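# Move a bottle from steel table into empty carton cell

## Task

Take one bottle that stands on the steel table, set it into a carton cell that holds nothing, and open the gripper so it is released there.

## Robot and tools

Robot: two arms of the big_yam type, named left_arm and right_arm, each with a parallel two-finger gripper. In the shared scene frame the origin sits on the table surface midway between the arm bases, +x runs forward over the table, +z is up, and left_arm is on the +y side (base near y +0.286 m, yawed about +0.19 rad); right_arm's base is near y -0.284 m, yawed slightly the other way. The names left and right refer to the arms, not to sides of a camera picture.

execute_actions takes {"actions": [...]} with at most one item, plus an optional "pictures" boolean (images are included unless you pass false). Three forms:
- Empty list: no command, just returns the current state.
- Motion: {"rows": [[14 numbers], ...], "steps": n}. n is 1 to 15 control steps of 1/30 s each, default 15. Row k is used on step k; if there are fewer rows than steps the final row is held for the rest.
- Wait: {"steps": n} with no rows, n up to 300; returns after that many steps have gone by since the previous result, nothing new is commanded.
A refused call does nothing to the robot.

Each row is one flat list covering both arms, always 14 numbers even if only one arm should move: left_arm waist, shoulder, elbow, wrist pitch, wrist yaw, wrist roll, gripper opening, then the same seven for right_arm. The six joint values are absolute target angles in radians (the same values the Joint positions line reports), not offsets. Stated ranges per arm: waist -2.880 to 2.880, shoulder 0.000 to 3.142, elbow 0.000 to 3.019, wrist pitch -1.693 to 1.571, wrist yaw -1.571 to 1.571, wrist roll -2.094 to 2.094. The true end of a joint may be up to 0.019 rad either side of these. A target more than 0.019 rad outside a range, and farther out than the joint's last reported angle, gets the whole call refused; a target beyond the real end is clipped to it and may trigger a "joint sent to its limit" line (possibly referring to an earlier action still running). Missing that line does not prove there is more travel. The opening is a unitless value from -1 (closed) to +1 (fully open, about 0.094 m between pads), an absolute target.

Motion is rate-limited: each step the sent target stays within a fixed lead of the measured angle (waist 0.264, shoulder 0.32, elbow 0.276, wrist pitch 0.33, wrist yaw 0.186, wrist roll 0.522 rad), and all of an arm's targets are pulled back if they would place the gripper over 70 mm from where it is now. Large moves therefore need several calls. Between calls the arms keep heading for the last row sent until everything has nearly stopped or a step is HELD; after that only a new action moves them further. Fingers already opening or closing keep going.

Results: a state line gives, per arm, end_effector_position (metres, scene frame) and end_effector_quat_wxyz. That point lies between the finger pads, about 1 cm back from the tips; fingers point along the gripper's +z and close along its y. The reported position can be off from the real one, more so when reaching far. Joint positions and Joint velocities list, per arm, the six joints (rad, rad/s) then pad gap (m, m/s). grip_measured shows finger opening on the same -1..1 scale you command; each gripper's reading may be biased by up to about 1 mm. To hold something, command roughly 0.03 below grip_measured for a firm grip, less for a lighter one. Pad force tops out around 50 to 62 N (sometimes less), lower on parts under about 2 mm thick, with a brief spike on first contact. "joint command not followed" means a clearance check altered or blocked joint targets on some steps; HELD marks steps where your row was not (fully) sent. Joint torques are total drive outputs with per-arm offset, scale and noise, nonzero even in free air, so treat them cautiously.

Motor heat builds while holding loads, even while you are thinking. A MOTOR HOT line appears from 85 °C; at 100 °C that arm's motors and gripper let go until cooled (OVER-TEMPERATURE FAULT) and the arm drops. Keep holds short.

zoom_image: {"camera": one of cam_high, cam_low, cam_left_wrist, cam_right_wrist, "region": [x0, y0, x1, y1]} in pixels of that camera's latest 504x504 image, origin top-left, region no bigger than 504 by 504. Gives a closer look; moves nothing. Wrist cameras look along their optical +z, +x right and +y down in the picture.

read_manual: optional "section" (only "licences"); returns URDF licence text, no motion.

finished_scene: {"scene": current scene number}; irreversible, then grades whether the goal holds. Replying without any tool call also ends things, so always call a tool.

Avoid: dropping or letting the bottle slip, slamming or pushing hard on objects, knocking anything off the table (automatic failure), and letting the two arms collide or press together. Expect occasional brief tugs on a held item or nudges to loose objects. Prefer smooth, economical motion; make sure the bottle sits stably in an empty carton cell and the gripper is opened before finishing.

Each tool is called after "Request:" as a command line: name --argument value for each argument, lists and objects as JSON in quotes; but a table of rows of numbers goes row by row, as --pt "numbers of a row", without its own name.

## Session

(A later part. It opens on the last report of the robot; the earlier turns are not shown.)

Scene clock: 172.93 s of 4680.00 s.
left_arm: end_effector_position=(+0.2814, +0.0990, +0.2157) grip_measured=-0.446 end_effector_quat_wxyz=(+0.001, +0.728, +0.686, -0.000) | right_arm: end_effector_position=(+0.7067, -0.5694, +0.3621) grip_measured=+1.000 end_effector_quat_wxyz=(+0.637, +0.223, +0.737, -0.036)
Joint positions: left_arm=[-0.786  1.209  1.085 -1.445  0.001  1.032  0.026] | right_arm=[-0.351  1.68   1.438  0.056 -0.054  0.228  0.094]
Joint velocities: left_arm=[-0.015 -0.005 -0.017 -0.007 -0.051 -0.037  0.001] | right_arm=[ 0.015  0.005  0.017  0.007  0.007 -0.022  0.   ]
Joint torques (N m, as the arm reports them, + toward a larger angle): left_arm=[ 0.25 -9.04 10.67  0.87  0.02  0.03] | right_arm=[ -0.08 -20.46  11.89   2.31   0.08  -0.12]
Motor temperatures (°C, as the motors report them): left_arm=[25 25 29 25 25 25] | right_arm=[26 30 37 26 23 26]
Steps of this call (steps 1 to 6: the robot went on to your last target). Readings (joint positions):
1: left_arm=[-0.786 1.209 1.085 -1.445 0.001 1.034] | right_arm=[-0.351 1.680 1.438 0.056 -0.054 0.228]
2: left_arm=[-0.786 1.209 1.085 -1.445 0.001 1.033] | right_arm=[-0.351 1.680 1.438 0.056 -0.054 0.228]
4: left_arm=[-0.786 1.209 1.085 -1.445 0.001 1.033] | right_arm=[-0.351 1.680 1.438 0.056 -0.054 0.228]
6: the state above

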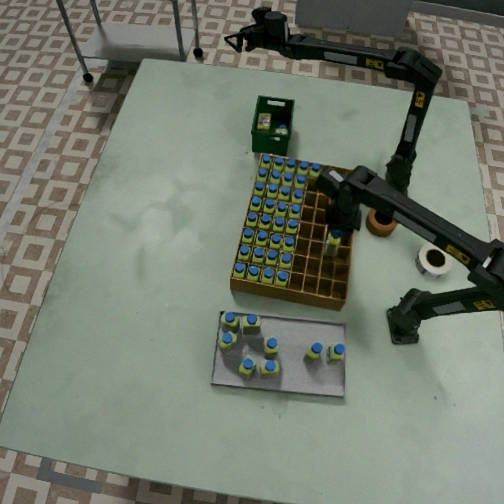

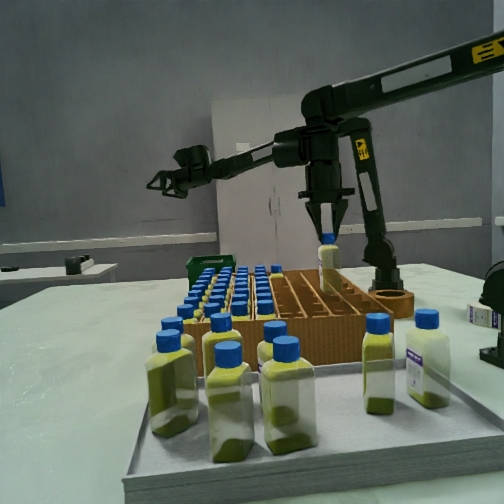

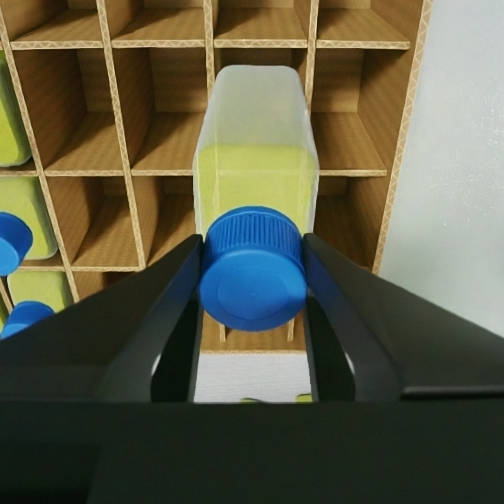

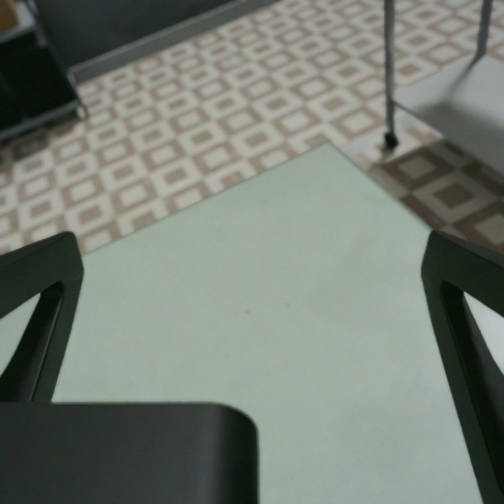

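Request:
execute_actions --actions '[{"rows": [[-0.788,1.222,1.078,-1.426,0,1.025,-0.5,-0.351,1.68,1.438,0.056,-0.054,0.228,1],[-0.788,1.224,1.072,-1.419,0,1.025,-0.5,-0.351,1.68,1.438,0.056,-0.054,0.228,1],[-0.788,1.225,1.064,-1.41,0,1.025,-0.5,-0.351,1.68,1.438,0.056,-0.054,0.228,1],[-0.788,1.227,1.056,-1.4,0,1.025,-0.5,-0.351,1.68,1.438,0.056,-0.054,0.228,1],[-0.788,1.229,1.048,-1.39,0,1.025,-0.5,-0.351,1.68,1.438,0.056,-0.054,0.228,1],[-0.788,1.23,1.04,-1.38,0,1.025,-0.5,-0.351,1.68,1.438,0.056,-0.054,0.228,1],[-0.788,1.232,1.032,-1.37,0,1.025,-0.5,-0.351,1.68,1.438,0.056,-0.054,0.228,1],[-0.788,1.234,1.024,-1.36,0,1.025,-0.5,-0.351,1.68,1.438,0.056,-0.054,0.228,1],[-0.788,1.236,1.016,-1.35,0,1.025,-0.5,-0.351,1.68,1.438,0.056,-0.054,0.228,1],[-0.788,1.238,1.008,-1.34,0,1.025,-0.5,-0.351,1.68,1.438,0.056,-0.054,0.228,1],[-0.788,1.24,1.0,-1.33,0,1.025,-0.5,-0.351,1.68,1.438,0.056,-0.054,0.228,1],[-0.788,1.242,0.99,-1.319,0,1.025,-0.5,-0.351,1.68,1.438,0.056,-0.054,0.228,1]], "steps": 15}]' --pictures false

Request:
execute_actions --actions '[{"steps": 5}]'

Scene clock: 193.13 s of 4680.00 s.
left_arm: end_effector_position=(+0.2829, +0.0931, +0.1917) grip_measured=-0.446 end_effector_quat_wxyz=(+0.012, +0.729, +0.685, -0.004) | right_arm: end_effector_position=(+0.7067, -0.5694, +0.3621) grip_measured=+1.000 end_effector_quat_wxyz=(+0.637, +0.223, +0.737, -0.036)
Joint positions: left_arm=[-0.792  1.218  1.029 -1.359  0.012  1.029  0.026] | right_arm=[-0.351  1.68   1.438  0.056 -0.054  0.228  0.094]
Joint velocities: left_arm=[-0.015 -0.005 -0.027  0.022 -0.037 -0.081 -0.   ] | right_arm=[ 0.005 -0.015  0.012 -0.022  0.022 -0.022  0.   ]
Joint torques (N m, as the arm reports them, + toward a larger angle): left_arm=[ 0.19 -5.79  7.1   1.89 -0.35  0.05] | right_arm=[ -0.05 -20.46  11.89   2.31   0.08  -0.12]
Motor temperatures (°C, as the motors report them): left_arm=[25 25 30 25 25 25] | right_arm=[26 30 37 26 23 26]
Steps of this call (steps 1 to 15: the robot went on to your last target; steps 16 to 90: nothing new was sent; then 16.70 s passed at rest; steps 91 to 105: all 15 steps of this action). Readings (joint positions):
91: left_arm=[-0.785 1.206 1.056 -1.440 -0.001 1.031] | right_arm=[-0.351 1.680 1.438 0.056 -0.054 0.228]
92: left_arm=[-0.785 1.207 1.056 -1.439 -0.001 1.031] | right_arm=[-0.351 1.680 1.438 0.056 -0.054 0.228]
94: left_arm=[-0.785 1.210 1.056 -1.431 -0.001 1.031] | right_arm=[-0.351 1.680 1.438 0.056 -0.054 0.228]
98: left_arm=[-0.785 1.217 1.047 -1.393 -0.001 1.031] | right_arm=[-0.351 1.680 1.438 0.056 -0.054 0.228]
105: the state above

Scene clock: 193.30 s of 4680.00 s.
left_arm: end_effector_position=(+0.2827, +0.0929, +0.1915) grip_measured=-0.446 end_effector_quat_wxyz=(+0.012, +0.729, +0.685, -0.004) | right_arm: end_effector_position=(+0.7067, -0.5694, +0.3621) grip_measured=+1.000 end_effector_quat_wxyz=(+0.637, +0.223, +0.737, -0.036)
Joint positions: left_arm=[-0.793  1.218  1.028 -1.359  0.012  1.028  0.026] | right_arm=[-0.351  1.68   1.438  0.056 -0.054  0.228  0.094]
Joint velocities: left_arm=[-0.005 -0.015 -0.022 -0.007 -0.007 -0.022  0.   ] | right_arm=[-0.005 -0.005  0.002  0.002 -0.007  0.051  0.   ]
Joint torques (N m, as the arm reports them, + toward a larger angle): left_arm=[ 0.34 -5.49  7.17  1.64 -0.34  0.1 ] | right_arm=[ -0.05 -20.42  11.9    2.32   0.08  -0.12]
Motor temperatures (°C, as the motors report them): left_arm=[25 25 30 25 25 25] | right_arm=[26 30 37 26 23 26]
Steps of this call (steps 1 to 5: the robot went on to your last target). Readings (joint positions):
1: left_arm=[-0.793 1.218 1.028 -1.359 0.012 1.028] | right_arm=[-0.351 1.680 1.438 0.056 -0.054 0.228]
2: left_arm=[-0.793 1.218 1.028 -1.359 0.012 1.028] | right_arm=[-0.351 1.680 1.438 0.056 -0.054 0.228]
4: left_arm=[-0.793 1.218 1.028 -1.359 0.012 1.028] | right_arm=[-0.351 1.680 1.438 0.056 -0.054 0.228]
5: the state above

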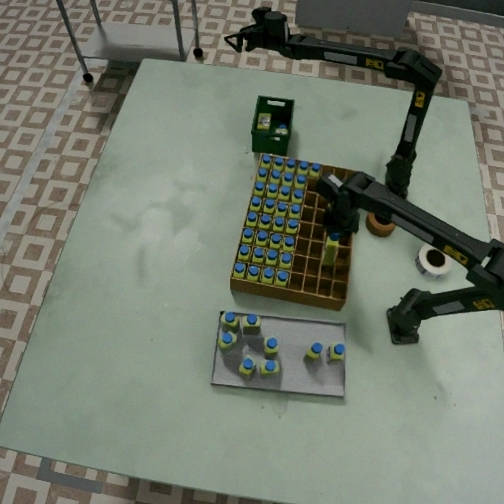

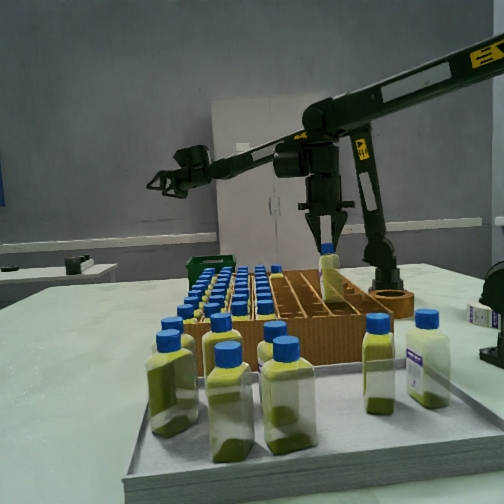

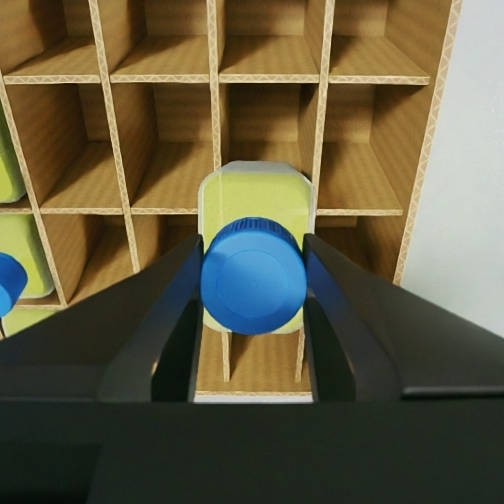

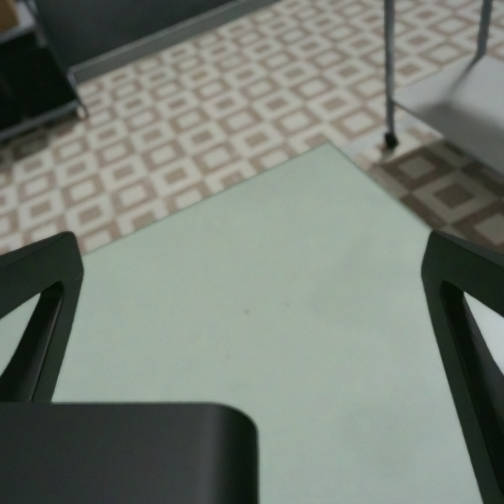

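Request:
execute_actions --actions '[{"rows": [[-0.79,1.195,1.04,-1.36,0.01,1.03,-0.5,-0.351,1.68,1.438,0.056,-0.054,0.228,1],[-0.79,1.17,1.04,-1.36,0.01,1.03,-0.5,-0.351,1.68,1.438,0.056,-0.054,0.228,1],[-0.79,1.145,1.04,-1.36,0.01,1.03,-0.5,-0.351,1.68,1.438,0.056,-0.054,0.228,1],[-0.79,1.125,1.04,-1.36,0.01,1.03,-0.5,-0.351,1.68,1.438,0.056,-0.054,0.228,1],[-0.78,1.108,1.035,-1.36,0.03,1.05,-0.5,-0.351,1.68,1.438,0.056,-0.054,0.228,1],[-0.76,1.097,1.03,-1.35,0.07,1.07,-0.5,-0.351,1.68,1.438,0.056,-0.054,0.228,1],[-0.735,1.09,1.02,-1.34,0.115,1.09,-0.5,-0.351,1.68,1.438,0.056,-0.054,0.228,1],[-0.71,1.09,1.012,-1.33,0.16,1.115,-0.5,-0.351,1.68,1.438,0.056,-0.054,0.228,1],[-0.685,1.09,1.005,-1.32,0.205,1.14,-0.5,-0.351,1.68,1.438,0.056,-0.054,0.228,1],[-0.66,1.09,1.0,-1.31,0.25,1.16,-0.5,-0.351,1.68,1.438,0.056,-0.054,0.228,1],[-0.635,1.09,0.995,-1.305,0.295,1.18,-0.5,-0.351,1.68,1.438,0.056,-0.054,0.228,1],[-0.615,1.09,0.99,-1.3,0.335,1.195,-0.5,-0.351,1.68,1.438,0.056,-0.054,0.228,1],[-0.6,1.09,0.988,-1.298,0.36,1.203,-0.5,-0.351,1.68,1.438,0.056,-0.054,0.228,1],[-0.593,1.09,0.988,-1.298,0.376,1.203,-0.5,-0.351,1.68,1.438,0.056,-0.054,0.228,1]], "steps": 15}]' --pictures false

Request:
execute_actions --actions '[{"steps": 12}]'

Scene clock: 255.33 s of 4680.00 s.
left_arm: end_effector_position=(+0.2809, +0.0992, +0.2326) grip_measured=-0.446 end_effector_quat_wxyz=(+0.141, +0.702, +0.684, -0.138) | right_arm: end_effector_position=(+0.7067, -0.5694, +0.3621) grip_measured=+1.000 end_effector_quat_wxyz=(+0.637, +0.223, +0.737, -0.036)
Joint positions: left_arm=[-0.602  1.085  0.999 -1.319  0.361  1.154  0.026] | right_arm=[-0.351  1.68   1.438  0.056 -0.054  0.228  0.094]
Joint velocities: left_arm=[ 0.396 -0.005 -0.125  0.051  0.11   0.33   0.   ] | right_arm=[-0.005  0.005 -0.012 -0.022  0.081 -0.066  0.   ]
Joint torques (N m, as the arm reports them, + toward a larger angle): left_arm=[-0.86 -5.96 11.32  1.07  0.58  0.27] | right_arm=[ -0.08 -20.47  11.9    2.32   0.08  -0.12]
Motor temperatures (°C, as the motors report them): left_arm=[25 25 28 25 25 25] | right_arm=[26 30 38 26 23 26]
Steps of this call (steps 1 to 15: the robot went on to your last target; steps 16 to 90: nothing new was sent; then 58.53 s passed at rest; steps 91 to 105: all 15 steps of this action). Readings (joint positions):
91: left_arm=[-0.793 1.215 1.028 -1.359 0.014 1.027] | right_arm=[-0.351 1.680 1.438 0.056 -0.054 0.228]
92: left_arm=[-0.793 1.209 1.028 -1.359 0.014 1.027] | right_arm=[-0.351 1.680 1.438 0.056 -0.054 0.228]
94: left_arm=[-0.793 1.192 1.028 -1.359 0.015 1.027] | right_arm=[-0.351 1.680 1.438 0.056 -0.054 0.228]
98: left_arm=[-0.765 1.127 1.027 -1.355 0.122 1.055] | right_arm=[-0.351 1.680 1.438 0.056 -0.054 0.228]
105: the state above

Scene clock: 255.73 s of 4680.00 s.
left_arm: end_effector_position=(+0.2816, +0.1030, +0.2301) grip_measured=-0.446 end_effector_quat_wxyz=(+0.143, +0.709, +0.676, -0.139) | right_arm: end_effector_position=(+0.7067, -0.5694, +0.3621) grip_measured=+1.000 end_effector_quat_wxyz=(+0.637, +0.223, +0.737, -0.036)
Joint positions: left_arm=[-0.586  1.085  0.992 -1.318  0.369  1.19   0.026] | right_arm=[-0.351  1.68   1.438  0.056 -0.054  0.228  0.094]
Joint velocities: left_arm=[ 0.005 -0.005 -0.002 -0.002 -0.095  0.037  0.001] | right_arm=[-0.015 -0.015  0.007 -0.007  0.037 -0.081  0.   ]
Joint torques (N m, as the arm reports them, + toward a larger angle): left_arm=[-0.54 -5.91 10.9   1.13  0.5   0.23] | right_arm=[ -0.03 -20.45  11.89   2.32   0.08  -0.12]
Motor temperatures (°C, as the motors report them): left_arm=[25 25 28 25 25 25] | right_arm=[26 30 38 26 23 26]
Steps of this call (steps 1 to 12: the robot went on to your last target). Readings (joint positions):
1: left_arm=[-0.591 1.085 0.995 -1.318 0.364 1.161] | right_arm=[-0.351 1.680 1.438 0.056 -0.054 0.228]
2: left_arm=[-0.587 1.085 0.993 -1.318 0.364 1.168] | right_arm=[-0.351 1.680 1.438 0.056 -0.054 0.228]
4: left_arm=[-0.586 1.085 0.992 -1.318 0.368 1.177] | right_arm=[-0.351 1.680 1.438 0.056 -0.054 0.228]
8: left_arm=[-0.586 1.085 0.992 -1.318 0.369 1.187] | right_arm=[-0.351 1.680 1.438 0.056 -0.054 0.228]
12: the state above

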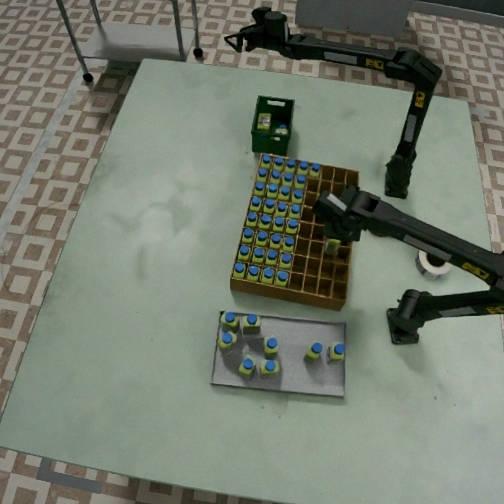

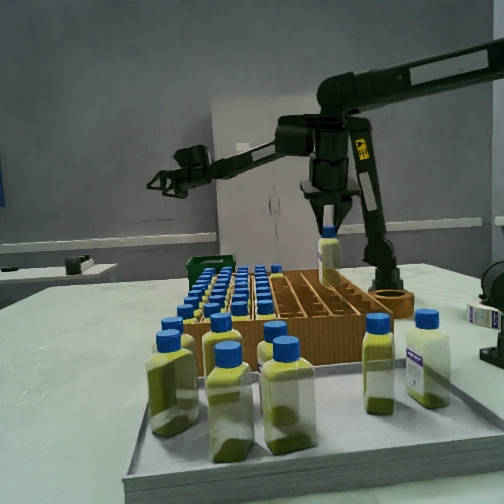

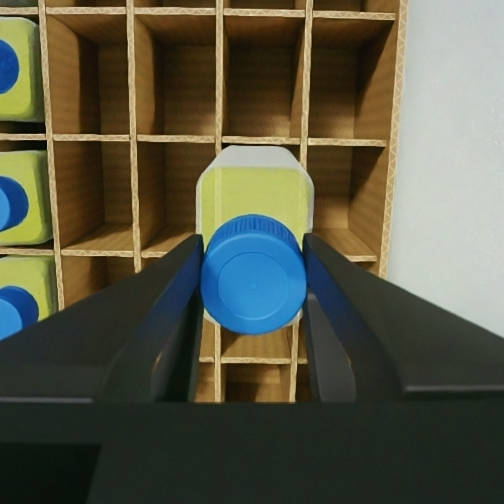

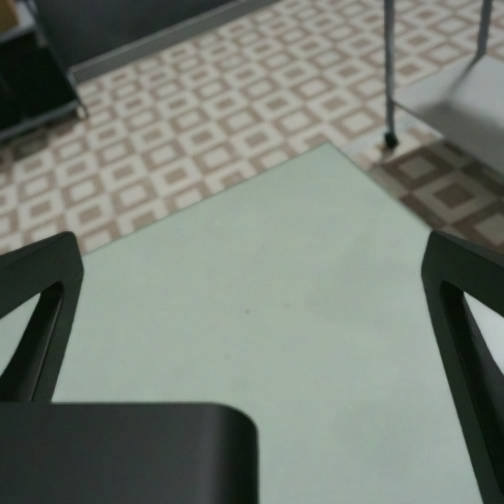

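Request:
execute_actions --actions '[{"rows": [[-0.6,1.1,0.988,-1.298,0.355,1.18,-0.5,-0.351,1.68,1.438,0.056,-0.054,0.228,1],[-0.612,1.11,0.984,-1.292,0.338,1.17,-0.5,-0.351,1.68,1.438,0.056,-0.054,0.228,1],[-0.623,1.12,0.98,-1.286,0.322,1.16,-0.5,-0.351,1.68,1.438,0.056,-0.054,0.228,1],[-0.63,1.128,0.976,-1.282,0.31,1.158,-0.5,-0.351,1.68,1.438,0.056,-0.054,0.228,1],[-0.634,1.132,0.973,-1.28,0.305,1.158,-0.5,-0.351,1.68,1.438,0.056,-0.054,0.228,1]], "steps": 15}]'

Scene clock: 285.53 s of 4680.00 s.
left_arm: end_effector_position=(+0.2814, +0.0983, +0.2061) grip_measured=-0.446 end_effector_quat_wxyz=(+0.107, +0.718, +0.677, -0.122) | right_arm: end_effector_position=(+0.7067, -0.5694, +0.3621) grip_measured=+1.000 end_effector_quat_wxyz=(+0.637, +0.223, +0.737, -0.036)
Joint positions: left_arm=[-0.631  1.132  0.974 -1.298  0.307  1.169  0.026] | right_arm=[-0.351  1.68   1.438  0.056 -0.054  0.228  0.094]
Joint velocities: left_arm=[-0.005 -0.015 -0.012  0.002 -0.022  0.037 -0.   ] | right_arm=[-0.005  0.005 -0.022 -0.002 -0.051  0.081  0.   ]
Joint torques (N m, as the arm reports them, + toward a larger angle): left_arm=[-0.45 -6.28 10.96  1.16  0.2   0.08] | right_arm=[ -0.07 -20.48  11.88   2.33   0.08  -0.12]
Motor temperatures (°C, as the motors report them): left_arm=[25 25 29 25 25 25] | right_arm=[26 31 38 26 23 26]
Steps of this call (steps 1 to 30: the robot went on to your last target; steps 31 to 90: nothing new was sent; then 26.30 s passed at rest; steps 91 to 105: all 15 steps of this action). Readings (joint positions):
91: left_arm=[-0.587 1.086 0.992 -1.318 0.365 1.193] | right_arm=[-0.351 1.680 1.438 0.056 -0.054 0.228]
92: left_arm=[-0.590 1.087 0.992 -1.317 0.352 1.190] | right_arm=[-0.351 1.680 1.438 0.056 -0.054 0.228]
94: left_arm=[-0.602 1.094 0.991 -1.310 0.322 1.183] | right_arm=[-0.351 1.680 1.438 0.056 -0.054 0.228]
98: left_arm=[-0.628 1.122 0.981 -1.299 0.308 1.174] | right_arm=[-0.351 1.680 1.438 0.056 -0.054 0.228]
105: the state above

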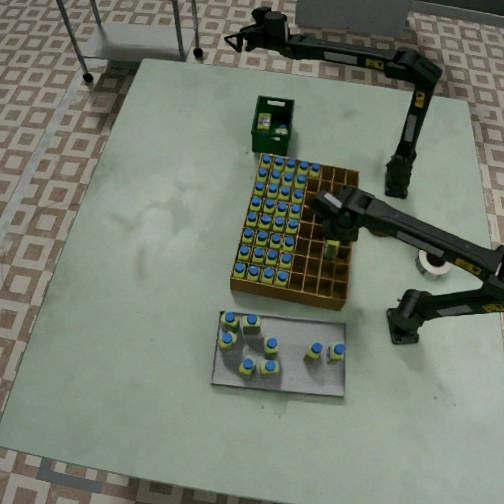

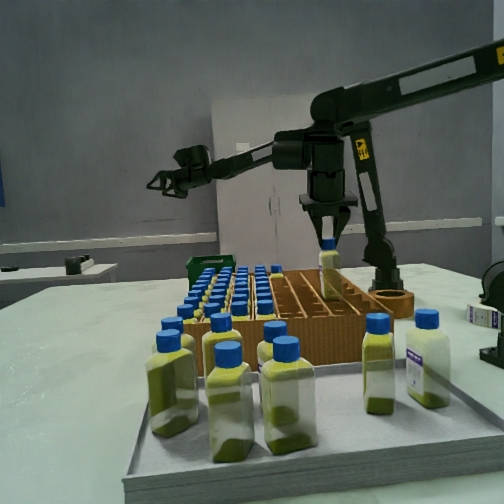

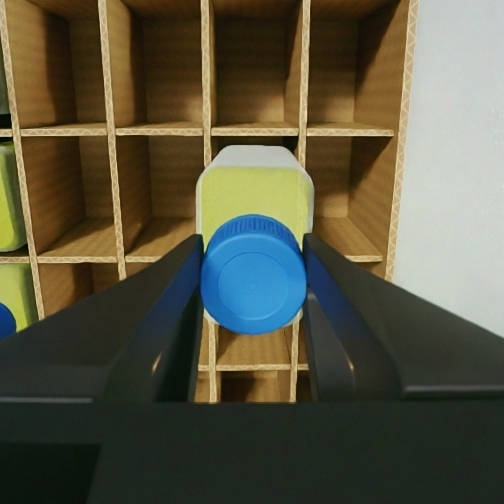

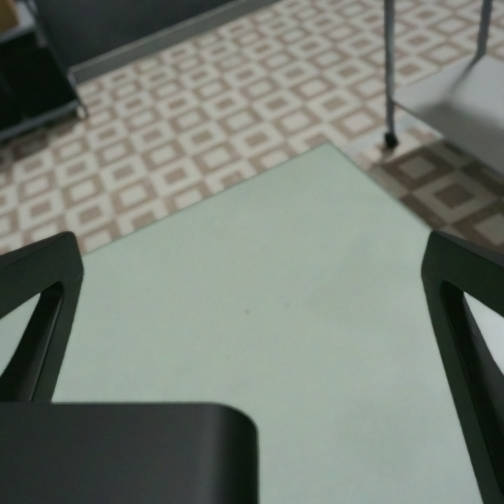

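Request:
execute_actions --actions '[{"rows": [[-0.632,1.135,0.973,-1.272,0.305,1.165,-0.5,-0.351,1.68,1.438,0.056,-0.054,0.228,1],[-0.632,1.137,0.97,-1.27,0.305,1.165,-0.5,-0.351,1.68,1.438,0.056,-0.054,0.228,1],[-0.632,1.139,0.963,-1.263,0.305,1.165,-0.5,-0.351,1.68,1.438,0.056,-0.054,0.228,1],[-0.632,1.141,0.955,-1.253,0.305,1.165,-0.5,-0.351,1.68,1.438,0.056,-0.054,0.228,1],[-0.632,1.143,0.947,-1.243,0.305,1.165,-0.5,-0.351,1.68,1.438,0.056,-0.054,0.228,1],[-0.632,1.145,0.939,-1.233,0.305,1.165,-0.5,-0.351,1.68,1.438,0.056,-0.054,0.228,1],[-0.632,1.147,0.931,-1.223,0.305,1.165,-0.5,-0.351,1.68,1.438,0.056,-0.054,0.228,1],[-0.632,1.149,0.923,-1.213,0.305,1.165,-0.5,-0.351,1.68,1.438,0.056,-0.054,0.228,1],[-0.632,1.151,0.915,-1.203,0.305,1.165,-0.5,-0.351,1.68,1.438,0.056,-0.054,0.228,1],[-0.632,1.153,0.907,-1.193,0.305,1.165,-0.5,-0.351,1.68,1.438,0.056,-0.054,0.228,1],[-0.632,1.155,0.899,-1.183,0.305,1.165,-0.5,-0.351,1.68,1.438,0.056,-0.054,0.228,1],[-0.632,1.157,0.892,-1.174,0.305,1.165,-0.5,-0.351,1.68,1.438,0.056,-0.054,0.228,1],[-0.632,1.158,0.886,-1.166,0.305,1.165,-0.5,-0.351,1.68,1.438,0.056,-0.054,0.228,1]], "steps": 15}]' --pictures false

Request:
execute_actions --actions '[{"steps": 5}]'

Scene clock: 303.97 s of 4680.00 s.
left_arm: end_effector_position=(+0.2849, +0.0943, +0.1973) grip_measured=-0.446 end_effector_quat_wxyz=(+0.133, +0.716, +0.675, -0.120) | right_arm: end_effector_position=(+0.7067, -0.5694, +0.3621) grip_measured=+1.000 end_effector_quat_wxyz=(+0.637, +0.223, +0.737, -0.036)
Joint positions: left_arm=[-0.631  1.117  0.934 -1.22   0.32   1.161  0.026] | right_arm=[-0.351  1.68   1.438  0.056 -0.054  0.228  0.094]
Joint velocities: left_arm=[-0.005 -0.083 -0.066  0.061  0.022 -0.081  0.   ] | right_arm=[-0.015 -0.015 -0.012 -0.017 -0.051 -0.022  0.   ]
Joint torques (N m, as the arm reports them, + toward a larger angle): left_arm=[-0.27 -2.41  6.83  2.35 -0.27  0.24] | right_arm=[ -0.07 -20.44  11.89   2.32   0.08  -0.12]
Motor temperatures (°C, as the motors report them): left_arm=[25 25 29 25 25 25] | right_arm=[26 31 38 26 23 26]
Steps of this call (steps 1 to 15: the robot went on to your last target; steps 16 to 90: nothing new was sent; then 14.93 s passed at rest; steps 91 to 105: all 15 steps of this action). Readings (joint positions):
91: left_arm=[-0.631 1.132 0.974 -1.297 0.307 1.168] | right_arm=[-0.351 1.680 1.438 0.056 -0.054 0.228]
92: left_arm=[-0.631 1.132 0.974 -1.295 0.307 1.168] | right_arm=[-0.351 1.680 1.438 0.056 -0.054 0.228]
94: left_arm=[-0.631 1.132 0.972 -1.285 0.307 1.168] | right_arm=[-0.351 1.680 1.438 0.056 -0.054 0.228]
98: left_arm=[-0.631 1.132 0.951 -1.252 0.312 1.168] | right_arm=[-0.351 1.680 1.438 0.056 -0.054 0.228]
105: the state above

Scene clock: 304.13 s of 4680.00 s.
left_arm: end_effector_position=(+0.2846, +0.0943, +0.1972) grip_measured=-0.446 end_effector_quat_wxyz=(+0.135, +0.716, +0.675, -0.119) | right_arm: end_effector_position=(+0.7067, -0.5694, +0.3621) grip_measured=+1.000 end_effector_quat_wxyz=(+0.637, +0.223, +0.737, -0.036)
Joint positions: left_arm=[-0.631  1.114  0.931 -1.217  0.321  1.16   0.026] | right_arm=[-0.351  1.68   1.438  0.056 -0.054  0.228  0.094]
Joint velocities: left_arm=[ 0.015 -0.015 -0.002  0.002  0.007  0.007  0.   ] | right_arm=[ 0.005 -0.005  0.002  0.002  0.022 -0.051  0.   ]
Joint torques (N m, as the arm reports them, + toward a larger angle): left_arm=[ 0.15 -2.62  6.7   2.32 -0.29  0.23] | right_arm=[ -0.07 -20.48  11.89   2.32   0.08  -0.12]
Motor temperatures (°C, as the motors report them): left_arm=[25 25 29 25 25 25] | right_arm=[26 31 38 26 23 26]
Steps of this call (steps 1 to 5: the robot went on to your last target). Readings (joint positions):
1: left_arm=[-0.631 1.115 0.932 -1.218 0.320 1.161] | right_arm=[-0.351 1.680 1.438 0.056 -0.054 0.228]
2: left_arm=[-0.631 1.114 0.931 -1.218 0.320 1.161] | right_arm=[-0.351 1.680 1.438 0.056 -0.054 0.228]
4: left_arm=[-0.631 1.114 0.931 -1.217 0.321 1.160] | right_arm=[-0.351 1.680 1.438 0.056 -0.054 0.228]
5: the state above

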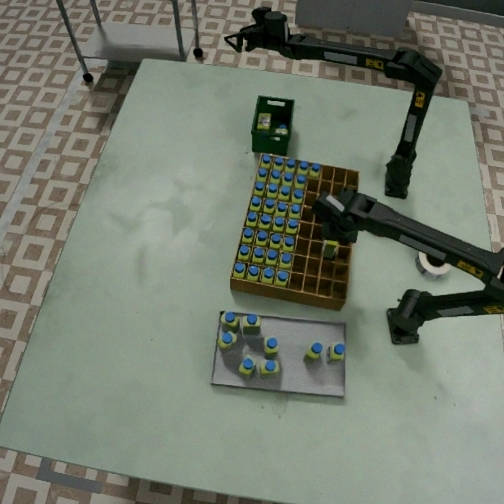

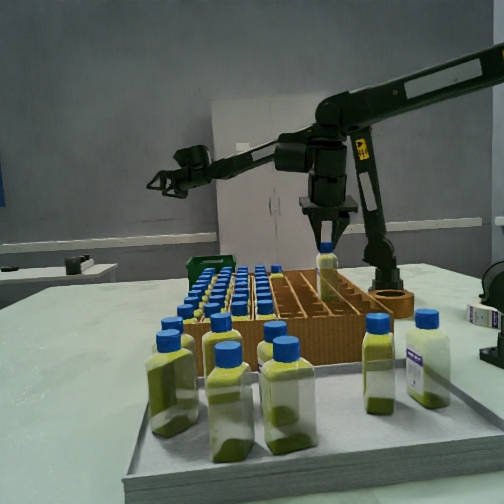

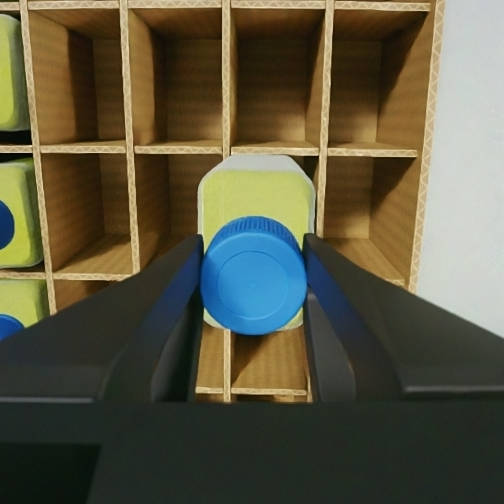

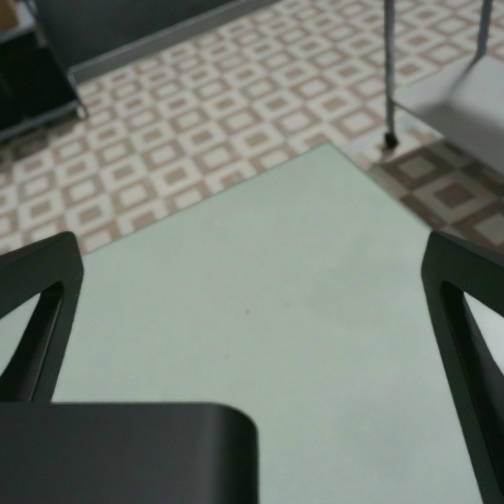

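Request:
execute_actions --actions '[{"rows": [[-0.632,1.114,0.96,-1.22,0.325,1.165,-0.5,-0.351,1.68,1.438,0.056,-0.054,0.228,1],[-0.632,1.114,0.99,-1.23,0.325,1.165,-0.5,-0.351,1.68,1.438,0.056,-0.054,0.228,1],[-0.632,1.114,1.01,-1.245,0.325,1.17,-0.5,-0.351,1.68,1.438,0.056,-0.054,0.228,1],[-0.63,1.114,1.02,-1.265,0.325,1.18,-0.5,-0.351,1.68,1.438,0.056,-0.054,0.228,1],[-0.625,1.12,1.02,-1.285,0.325,1.18,-0.5,-0.351,1.68,1.438,0.056,-0.054,0.228,1],[-0.62,1.125,1.02,-1.3,0.325,1.18,-0.5,-0.351,1.68,1.438,0.056,-0.054,0.228,1],[-0.618,1.13,1.02,-1.31,0.325,1.18,-0.5,-0.351,1.68,1.438,0.056,-0.054,0.228,1]], "steps": 15}]'

Scene clock: 315.63 s of 4680.00 s.
left_arm: end_effector_position=(+0.2753, +0.0998, +0.2018) grip_measured=-0.446 end_effector_quat_wxyz=(+0.107, +0.715, +0.678, -0.132) | right_arm: end_effector_position=(+0.7067, -0.5694, +0.3621) grip_measured=+1.000 end_effector_quat_wxyz=(+0.637, +0.223, +0.737, -0.036)
Joint positions: left_arm=[-0.626  1.121  0.953 -1.295  0.324  1.17   0.026] | right_arm=[-0.351  1.68   1.438  0.056 -0.054  0.228  0.094]
Joint velocities: left_arm=[-0.005  0.015  0.007 -0.002  0.022 -0.037  0.001] | right_arm=[-0.005 -0.005 -0.002 -0.012  0.037 -0.037  0.   ]
Joint torques (N m, as the arm reports them, + toward a larger angle): left_arm=[ 0.32 -5.13 17.78 -0.29  0.24  0.19] | right_arm=[ -0.06 -20.48  11.9    2.33   0.08  -0.12]
Motor temperatures (°C, as the motors report them): left_arm=[25 25 29 25 25 25] | right_arm=[26 31 38 26 23 26]
Steps of this call (steps 1 to 15: the robot went on to your last target; steps 16 to 90: nothing new was sent; then 8.00 s passed at rest; steps 91 to 105: all 15 steps of this action). Readings (joint positions):
91: left_arm=[-0.631 1.112 0.932 -1.218 0.325 1.160] | right_arm=[-0.351 1.680 1.438 0.056 -0.054 0.228]
92: left_arm=[-0.631 1.111 0.932 -1.220 0.325 1.160] | right_arm=[-0.351 1.680 1.438 0.056 -0.054 0.228]
94: left_arm=[-0.631 1.111 0.937 -1.231 0.325 1.161] | right_arm=[-0.351 1.680 1.438 0.056 -0.054 0.228]
98: left_arm=[-0.629 1.113 0.952 -1.281 0.324 1.167] | right_arm=[-0.351 1.680 1.438 0.056 -0.054 0.228]
105: the state above

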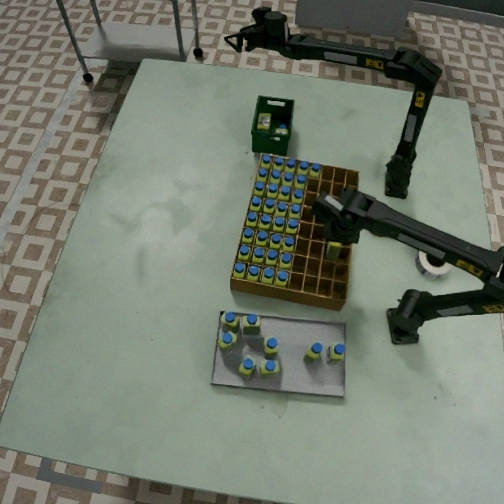

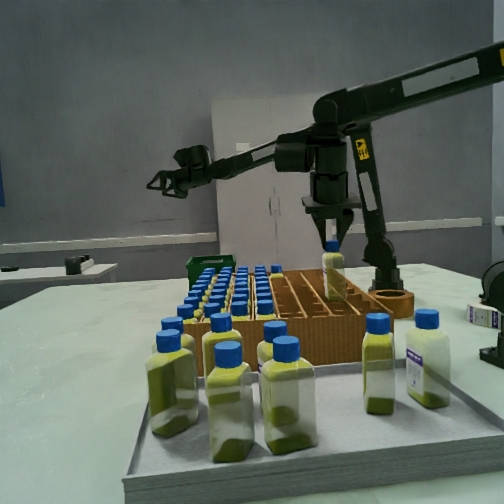

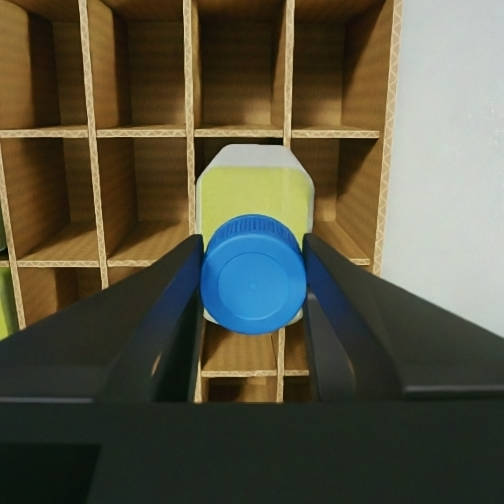

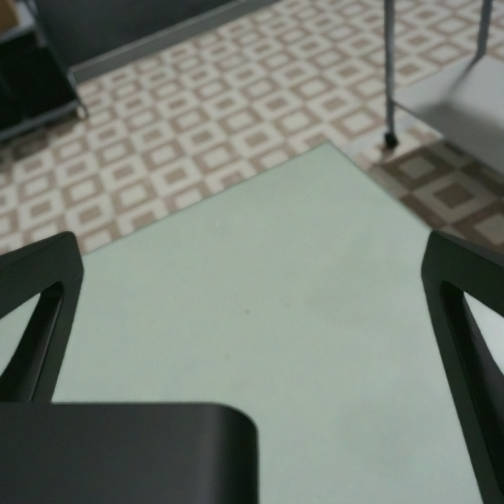

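Request:
execute_actions --actions '[{"rows": [[-0.624,1.121,0.97,-1.27,0.315,1.175,-0.5,-0.351,1.68,1.438,0.056,-0.054,0.228,1],[-0.624,1.121,0.96,-1.256,0.305,1.175,-0.5,-0.351,1.68,1.438,0.056,-0.054,0.228,1]], "steps": 10}]'

Scene clock: 327.60 s of 4680.00 s.
left_arm: end_effector_position=(+0.2810, +0.1004, +0.2014) grip_measured=-0.446 end_effector_quat_wxyz=(+0.114, +0.717, +0.677, -0.120) | right_arm: end_effector_position=(+0.7067, -0.5694, +0.3621) grip_measured=+1.000 end_effector_quat_wxyz=(+0.637, +0.223, +0.737, -0.036)
Joint positions: left_arm=[-0.626  1.121  0.953 -1.275  0.307  1.171  0.026] | right_arm=[-0.351  1.68   1.438  0.056 -0.054  0.228  0.094]
Joint velocities: left_arm=[-0.005 -0.005 -0.007  0.002  0.022 -0.037 -0.   ] | right_arm=[-0.005 -0.015 -0.002 -0.002  0.051  0.066  0.   ]
Joint torques (N m, as the arm reports them, + toward a larger angle): left_arm=[ 0.23 -5.68 11.71  1.08  0.22  0.22] | right_arm=[ -0.1  -20.46  11.89   2.31   0.08  -0.12]
Motor temperatures (°C, as the motors report them): left_arm=[25 25 31 25 25 25] | right_arm=[26 31 38 26 23 26]
Steps of this call (steps 1 to 15: the robot went on to your last target; steps 16 to 90: nothing new was sent; then 8.63 s passed at rest; steps 91 to 100: all 10 steps of this action). Readings (joint positions):
91: left_arm=[-0.626 1.121 0.953 -1.294 0.322 1.171] | right_arm=[-0.351 1.680 1.438 0.056 -0.054 0.228]
92: left_arm=[-0.626 1.121 0.953 -1.291 0.315 1.171] | right_arm=[-0.351 1.680 1.438 0.056 -0.054 0.228]
94: left_arm=[-0.626 1.121 0.953 -1.280 0.307 1.171] | right_arm=[-0.351 1.680 1.438 0.056 -0.054 0.228]
98: left_arm=[-0.626 1.121 0.953 -1.275 0.307 1.171] | right_arm=[-0.351 1.680 1.438 0.056 -0.054 0.228]
100: the state above

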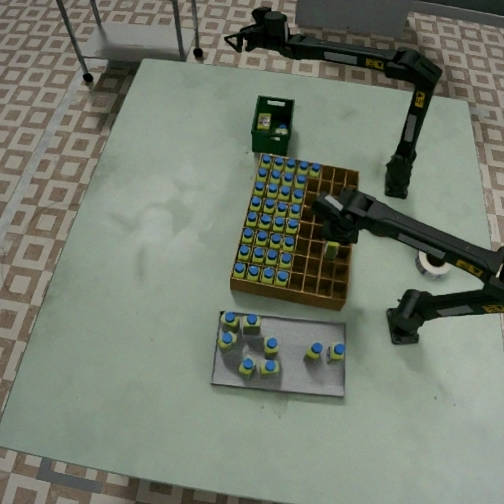

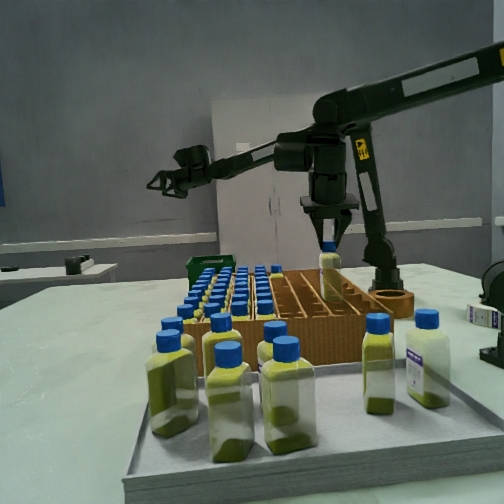

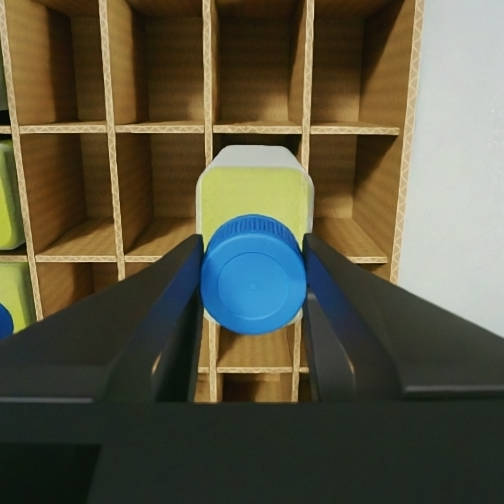

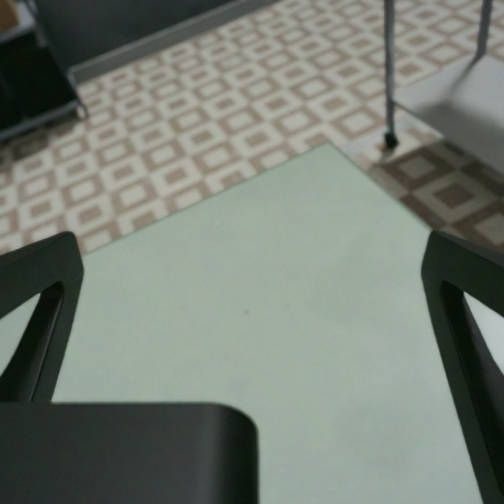

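Centered. Lower with the shoulder.

Request:
execute_actions --actions '[{"rows": [[-0.624,1.135,0.953,-1.254,0.305,1.175,-0.5,-0.351,1.68,1.438,0.056,-0.054,0.228,1],[-0.624,1.145,0.953,-1.254,0.305,1.175,-0.5,-0.351,1.68,1.438,0.056,-0.054,0.228,1],[-0.624,1.153,0.953,-1.253,0.305,1.175,-0.5,-0.351,1.68,1.438,0.056,-0.054,0.228,1],[-0.624,1.161,0.953,-1.252,0.305,1.175,-0.5,-0.351,1.68,1.438,0.056,-0.054,0.228,1],[-0.624,1.168,0.953,-1.251,0.305,1.175,-0.5,-0.351,1.68,1.438,0.056,-0.054,0.228,1],[-0.624,1.175,0.953,-1.25,0.305,1.175,-0.5,-0.351,1.68,1.438,0.056,-0.054,0.228,1]], "steps": 15}]'

Scene clock: 337.00 s of 4680.00 s.
left_arm: end_effector_position=(+0.2857, +0.0982, +0.1853) grip_measured=-0.446 end_effector_quat_wxyz=(+0.093, +0.715, +0.681, -0.128) | right_arm: end_effector_position=(+0.7067, -0.5694, +0.3621) grip_measured=+1.000 end_effector_quat_wxyz=(+0.637, +0.223, +0.737, -0.036)
Joint positions: left_arm=[-0.626  1.175  0.953 -1.267  0.307  1.171  0.026] | right_arm=[-0.351  1.68   1.438  0.056 -0.054  0.228  0.094]
Joint velocities: left_arm=[-0.024 -0.005 -0.027  0.002  0.095  0.051  0.   ] | right_arm=[ 0.005 -0.005  0.007  0.007 -0.051 -0.037  0.   ]
Joint torques (N m, as the arm reports them, + toward a larger angle): left_arm=[ 1.27 -7.06 11.01  0.82  0.21  0.16] | right_arm=[ -0.05 -20.52  11.89   2.32   0.08  -0.12]
Motor temperatures (°C, as the motors report them): left_arm=[25 25 30 25 25 25] | right_arm=[26 31 38 26 23 26]
Steps of this call (steps 1 to 15: the robot went on to your last target; steps 16 to 90: nothing new was sent; then 5.90 s passed at rest; steps 91 to 105: all 15 steps of this action). Readings (joint positions):
91: left_arm=[-0.626 1.122 0.953 -1.275 0.307 1.171] | right_arm=[-0.351 1.680 1.438 0.056 -0.054 0.228]
92: left_arm=[-0.626 1.123 0.953 -1.275 0.307 1.171] | right_arm=[-0.351 1.680 1.438 0.056 -0.054 0.228]
94: left_arm=[-0.626 1.130 0.953 -1.273 0.307 1.171] | right_arm=[-0.351 1.680 1.438 0.056 -0.054 0.228]
98: left_arm=[-0.626 1.160 0.953 -1.269 0.307 1.171] | right_arm=[-0.351 1.680 1.438 0.056 -0.054 0.228]
105: the state above

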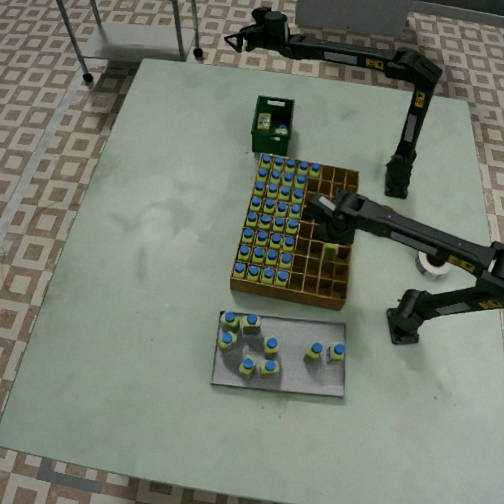

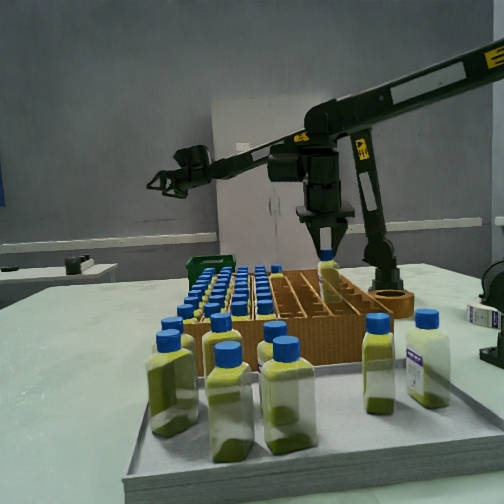

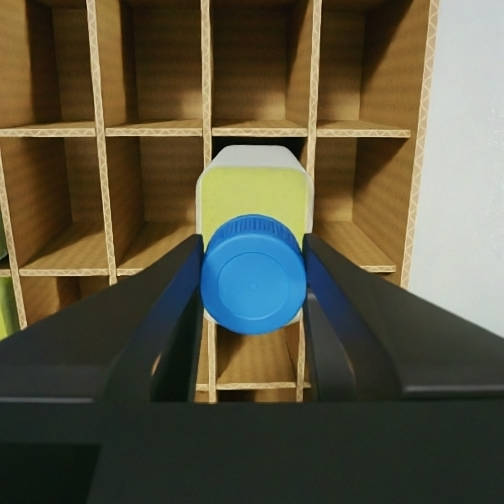

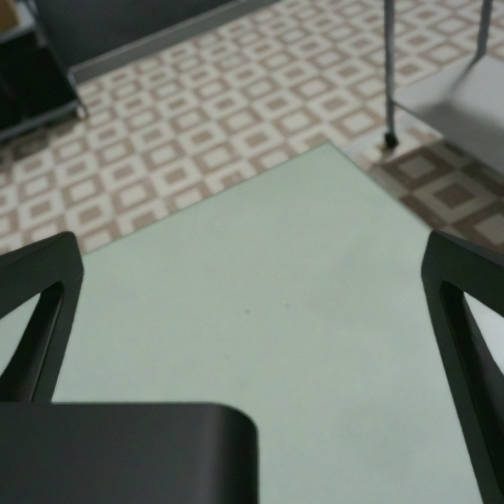

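Request:
execute_actions --actions '[{"rows": [[-0.624,1.175,0.942,-1.25,0.305,1.175,-0.5,-0.351,1.68,1.438,0.056,-0.054,0.228,1],[-0.624,1.175,0.933,-1.246,0.305,1.175,-0.5,-0.351,1.68,1.438,0.056,-0.054,0.228,1],[-0.624,1.175,0.924,-1.236,0.305,1.175,-0.5,-0.351,1.68,1.438,0.056,-0.054,0.228,1],[-0.624,1.175,0.915,-1.224,0.305,1.175,-0.5,-0.351,1.68,1.438,0.056,-0.054,0.228,1],[-0.624,1.175,0.906,-1.212,0.305,1.175,-0.5,-0.351,1.68,1.438,0.056,-0.054,0.228,1],[-0.624,1.175,0.897,-1.2,0.305,1.175,-0.5,-0.351,1.68,1.438,0.056,-0.054,0.228,1],[-0.624,1.175,0.888,-1.188,0.305,1.175,-0.5,-0.351,1.68,1.438,0.056,-0.054,0.228,1],[-0.624,1.175,0.879,-1.176,0.305,1.175,-0.5,-0.351,1.68,1.438,0.056,-0.054,0.228,1],[-0.624,1.175,0.87,-1.164,0.305,1.175,-0.5,-0.351,1.68,1.438,0.056,-0.054,0.228,1],[-0.624,1.175,0.861,-1.152,0.305,1.175,-0.5,-0.351,1.68,1.438,0.056,-0.054,0.228,1],[-0.624,1.175,0.852,-1.14,0.305,1.175,-0.5,-0.351,1.68,1.438,0.056,-0.054,0.228,1],[-0.624,1.175,0.843,-1.128,0.305,1.175,-0.5,-0.351,1.68,1.438,0.056,-0.054,0.228,1],[-0.624,1.177,0.834,-1.116,0.305,1.175,-0.5,-0.351,1.68,1.438,0.056,-0.054,0.228,1],[-0.624,1.18,0.826,-1.104,0.305,1.175,-0.5,-0.351,1.68,1.438,0.056,-0.054,0.228,1],[-0.624,1.184,0.818,-1.092,0.305,1.175,-0.5,-0.351,1.68,1.438,0.056,-0.054,0.228,1]], "steps": 15}]' --pictures false

Request:
execute_actions --actions '[{"rows": [[-0.624,1.188,0.81,-1.078,0.305,1.175,-0.5,-0.351,1.68,1.438,0.056,-0.054,0.228,1],[-0.624,1.192,0.803,-1.064,0.305,1.175,-0.5,-0.351,1.68,1.438,0.056,-0.054,0.228,1],[-0.624,1.196,0.796,-1.051,0.305,1.175,-0.5,-0.351,1.68,1.438,0.056,-0.054,0.228,1],[-0.624,1.199,0.79,-1.039,0.305,1.175,-0.5,-0.351,1.68,1.438,0.056,-0.054,0.228,1],[-0.624,1.202,0.785,-1.028,0.305,1.175,-0.5,-0.351,1.68,1.438,0.056,-0.054,0.228,1],[-0.624,1.204,0.781,-1.018,0.305,1.175,-0.5,-0.351,1.68,1.438,0.056,-0.054,0.228,1]], "steps": 13}]'

Request:
zoom_image --camera "cam_low" --region '[250, 240, 390, 330]'

Scene clock: 354.97 s of 4680.00 s.
left_arm: end_effector_position=(+0.2795, +0.1012, +0.1436) grip_measured=-0.446 end_effector_quat_wxyz=(+0.103, +0.716, +0.679, -0.123) | right_arm: end_effector_position=(+0.7067, -0.5694, +0.3621) grip_measured=+1.000 end_effector_quat_wxyz=(+0.637, +0.223, +0.737, -0.036)
Joint positions: left_arm=[-0.626  1.175  0.839 -1.13   0.306  1.171  0.026] | right_arm=[-0.351  1.68   1.438  0.056 -0.054  0.228  0.094]
Joint velocities: left_arm=[-0.005 -0.024 -0.232  0.359  0.022 -0.037  0.   ] | right_arm=[-0.015 -0.005  0.002  0.007 -0.022  0.007  0.   ]
Joint torques (N m, as the arm reports them, + toward a larger angle): left_arm=[ 0.14 -4.89  9.86  0.96  0.21  0.14] | right_arm=[ -0.07 -20.46  11.89   2.31   0.08  -0.12]
Motor temperatures (°C, as the motors report them): left_arm=[25 25 30 25 25 25] | right_arm=[26 31 38 26 23 26]
Steps of this call (steps 1 to 15: the robot went on to your last target; steps 16 to 90: nothing new was sent; then 14.47 s passed at rest; steps 91 to 105: all 15 steps of this action). Readings (joint positions):
91: left_arm=[-0.626 1.175 0.953 -1.267 0.307 1.171] | right_arm=[-0.351 1.680 1.438 0.056 -0.054 0.228]
92: left_arm=[-0.626 1.175 0.951 -1.266 0.307 1.171] | right_arm=[-0.351 1.680 1.438 0.056 -0.054 0.228]
94: left_arm=[-0.626 1.175 0.940 -1.255 0.307 1.171] | right_arm=[-0.351 1.680 1.438 0.056 -0.054 0.228]
98: left_arm=[-0.626 1.175 0.901 -1.214 0.306 1.171] | right_arm=[-0.351 1.680 1.438 0.056 -0.054 0.228]
105: the state above

Scene clock: 355.40 s of 4680.00 s.
left_arm: end_effector_position=(+0.2807, +0.1007, +0.1175) grip_measured=-0.446 end_effector_quat_wxyz=(+0.109, +0.717, +0.678, -0.121) | right_arm: end_effector_position=(+0.7067, -0.5694, +0.3621) grip_measured=+1.000 end_effector_quat_wxyz=(+0.637, +0.223, +0.737, -0.036)
Joint positions: left_arm=[-0.626  1.2    0.784 -1.037  0.306  1.171  0.026] | right_arm=[-0.351  1.68   1.438  0.056 -0.054  0.228  0.094]
Joint velocities: left_arm=[-0.005 -0.005 -0.012  0.042 -0.007  0.051  0.001] | right_arm=[ 0.005 -0.024 -0.012 -0.007  0.051 -0.007  0.   ]
Joint torques (N m, as the arm reports them, + toward a larger angle): left_arm=[-0.36 -5.27  9.96  0.78  0.22  0.17] | right_arm=[ -0.05 -20.46  11.9    2.32   0.08  -0.12]
Motor temperatures (°C, as the motors report them): left_arm=[25 25 30 25 25 25] | right_arm=[26 31 38 26 23 26]
Steps of this call (steps 1 to 13: all 13 steps of this action). Readings (joint positions):
1: left_arm=[-0.626 1.175 0.830 -1.118 0.306 1.171] | right_arm=[-0.351 1.680 1.438 0.056 -0.054 0.228]
2: left_arm=[-0.626 1.175 0.822 -1.106 0.306 1.171] | right_arm=[-0.351 1.680 1.438 0.056 -0.054 0.228]
4: left_arm=[-0.626 1.180 0.807 -1.082 0.306 1.171] | right_arm=[-0.351 1.680 1.438 0.056 -0.054 0.228]
8: left_arm=[-0.626 1.195 0.787 -1.044 0.306 1.171] | right_arm=[-0.351 1.680 1.438 0.056 -0.054 0.228]
13: the state above

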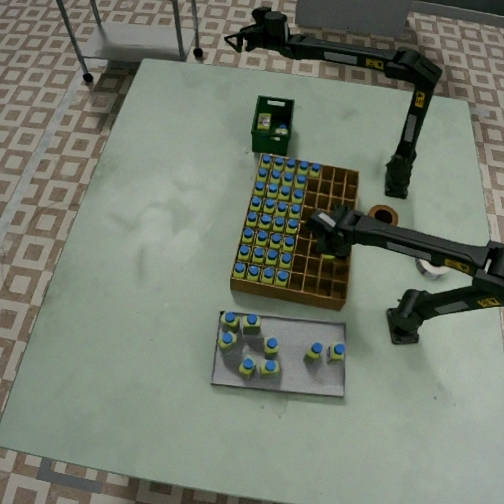

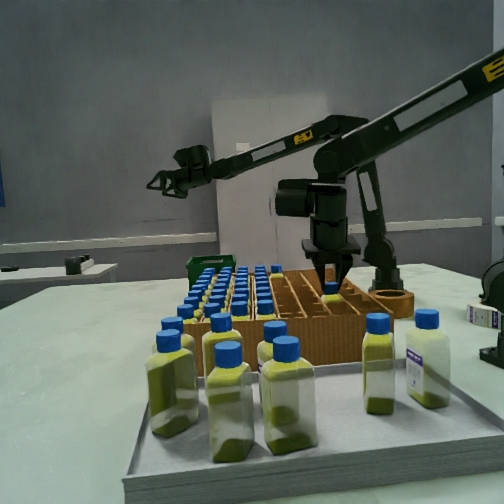

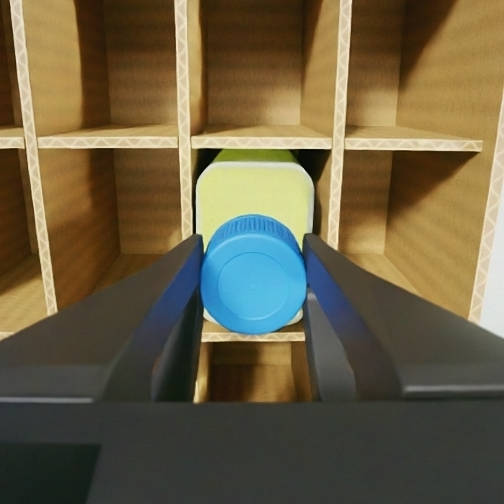

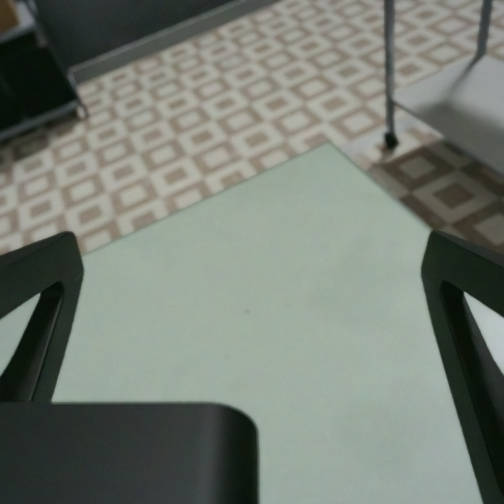

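Region (250, 240, 390, 330) of cam_low's 504x504 image, scaled by 3.600, with more detail than that image has; it fills the top 324 rows of this view, and the rest is white.

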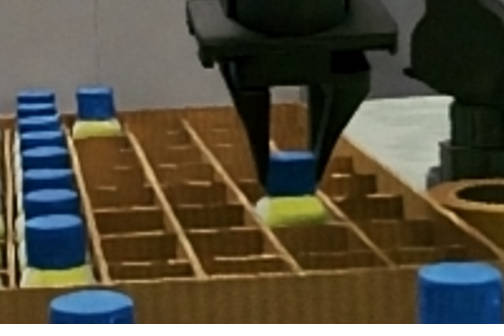

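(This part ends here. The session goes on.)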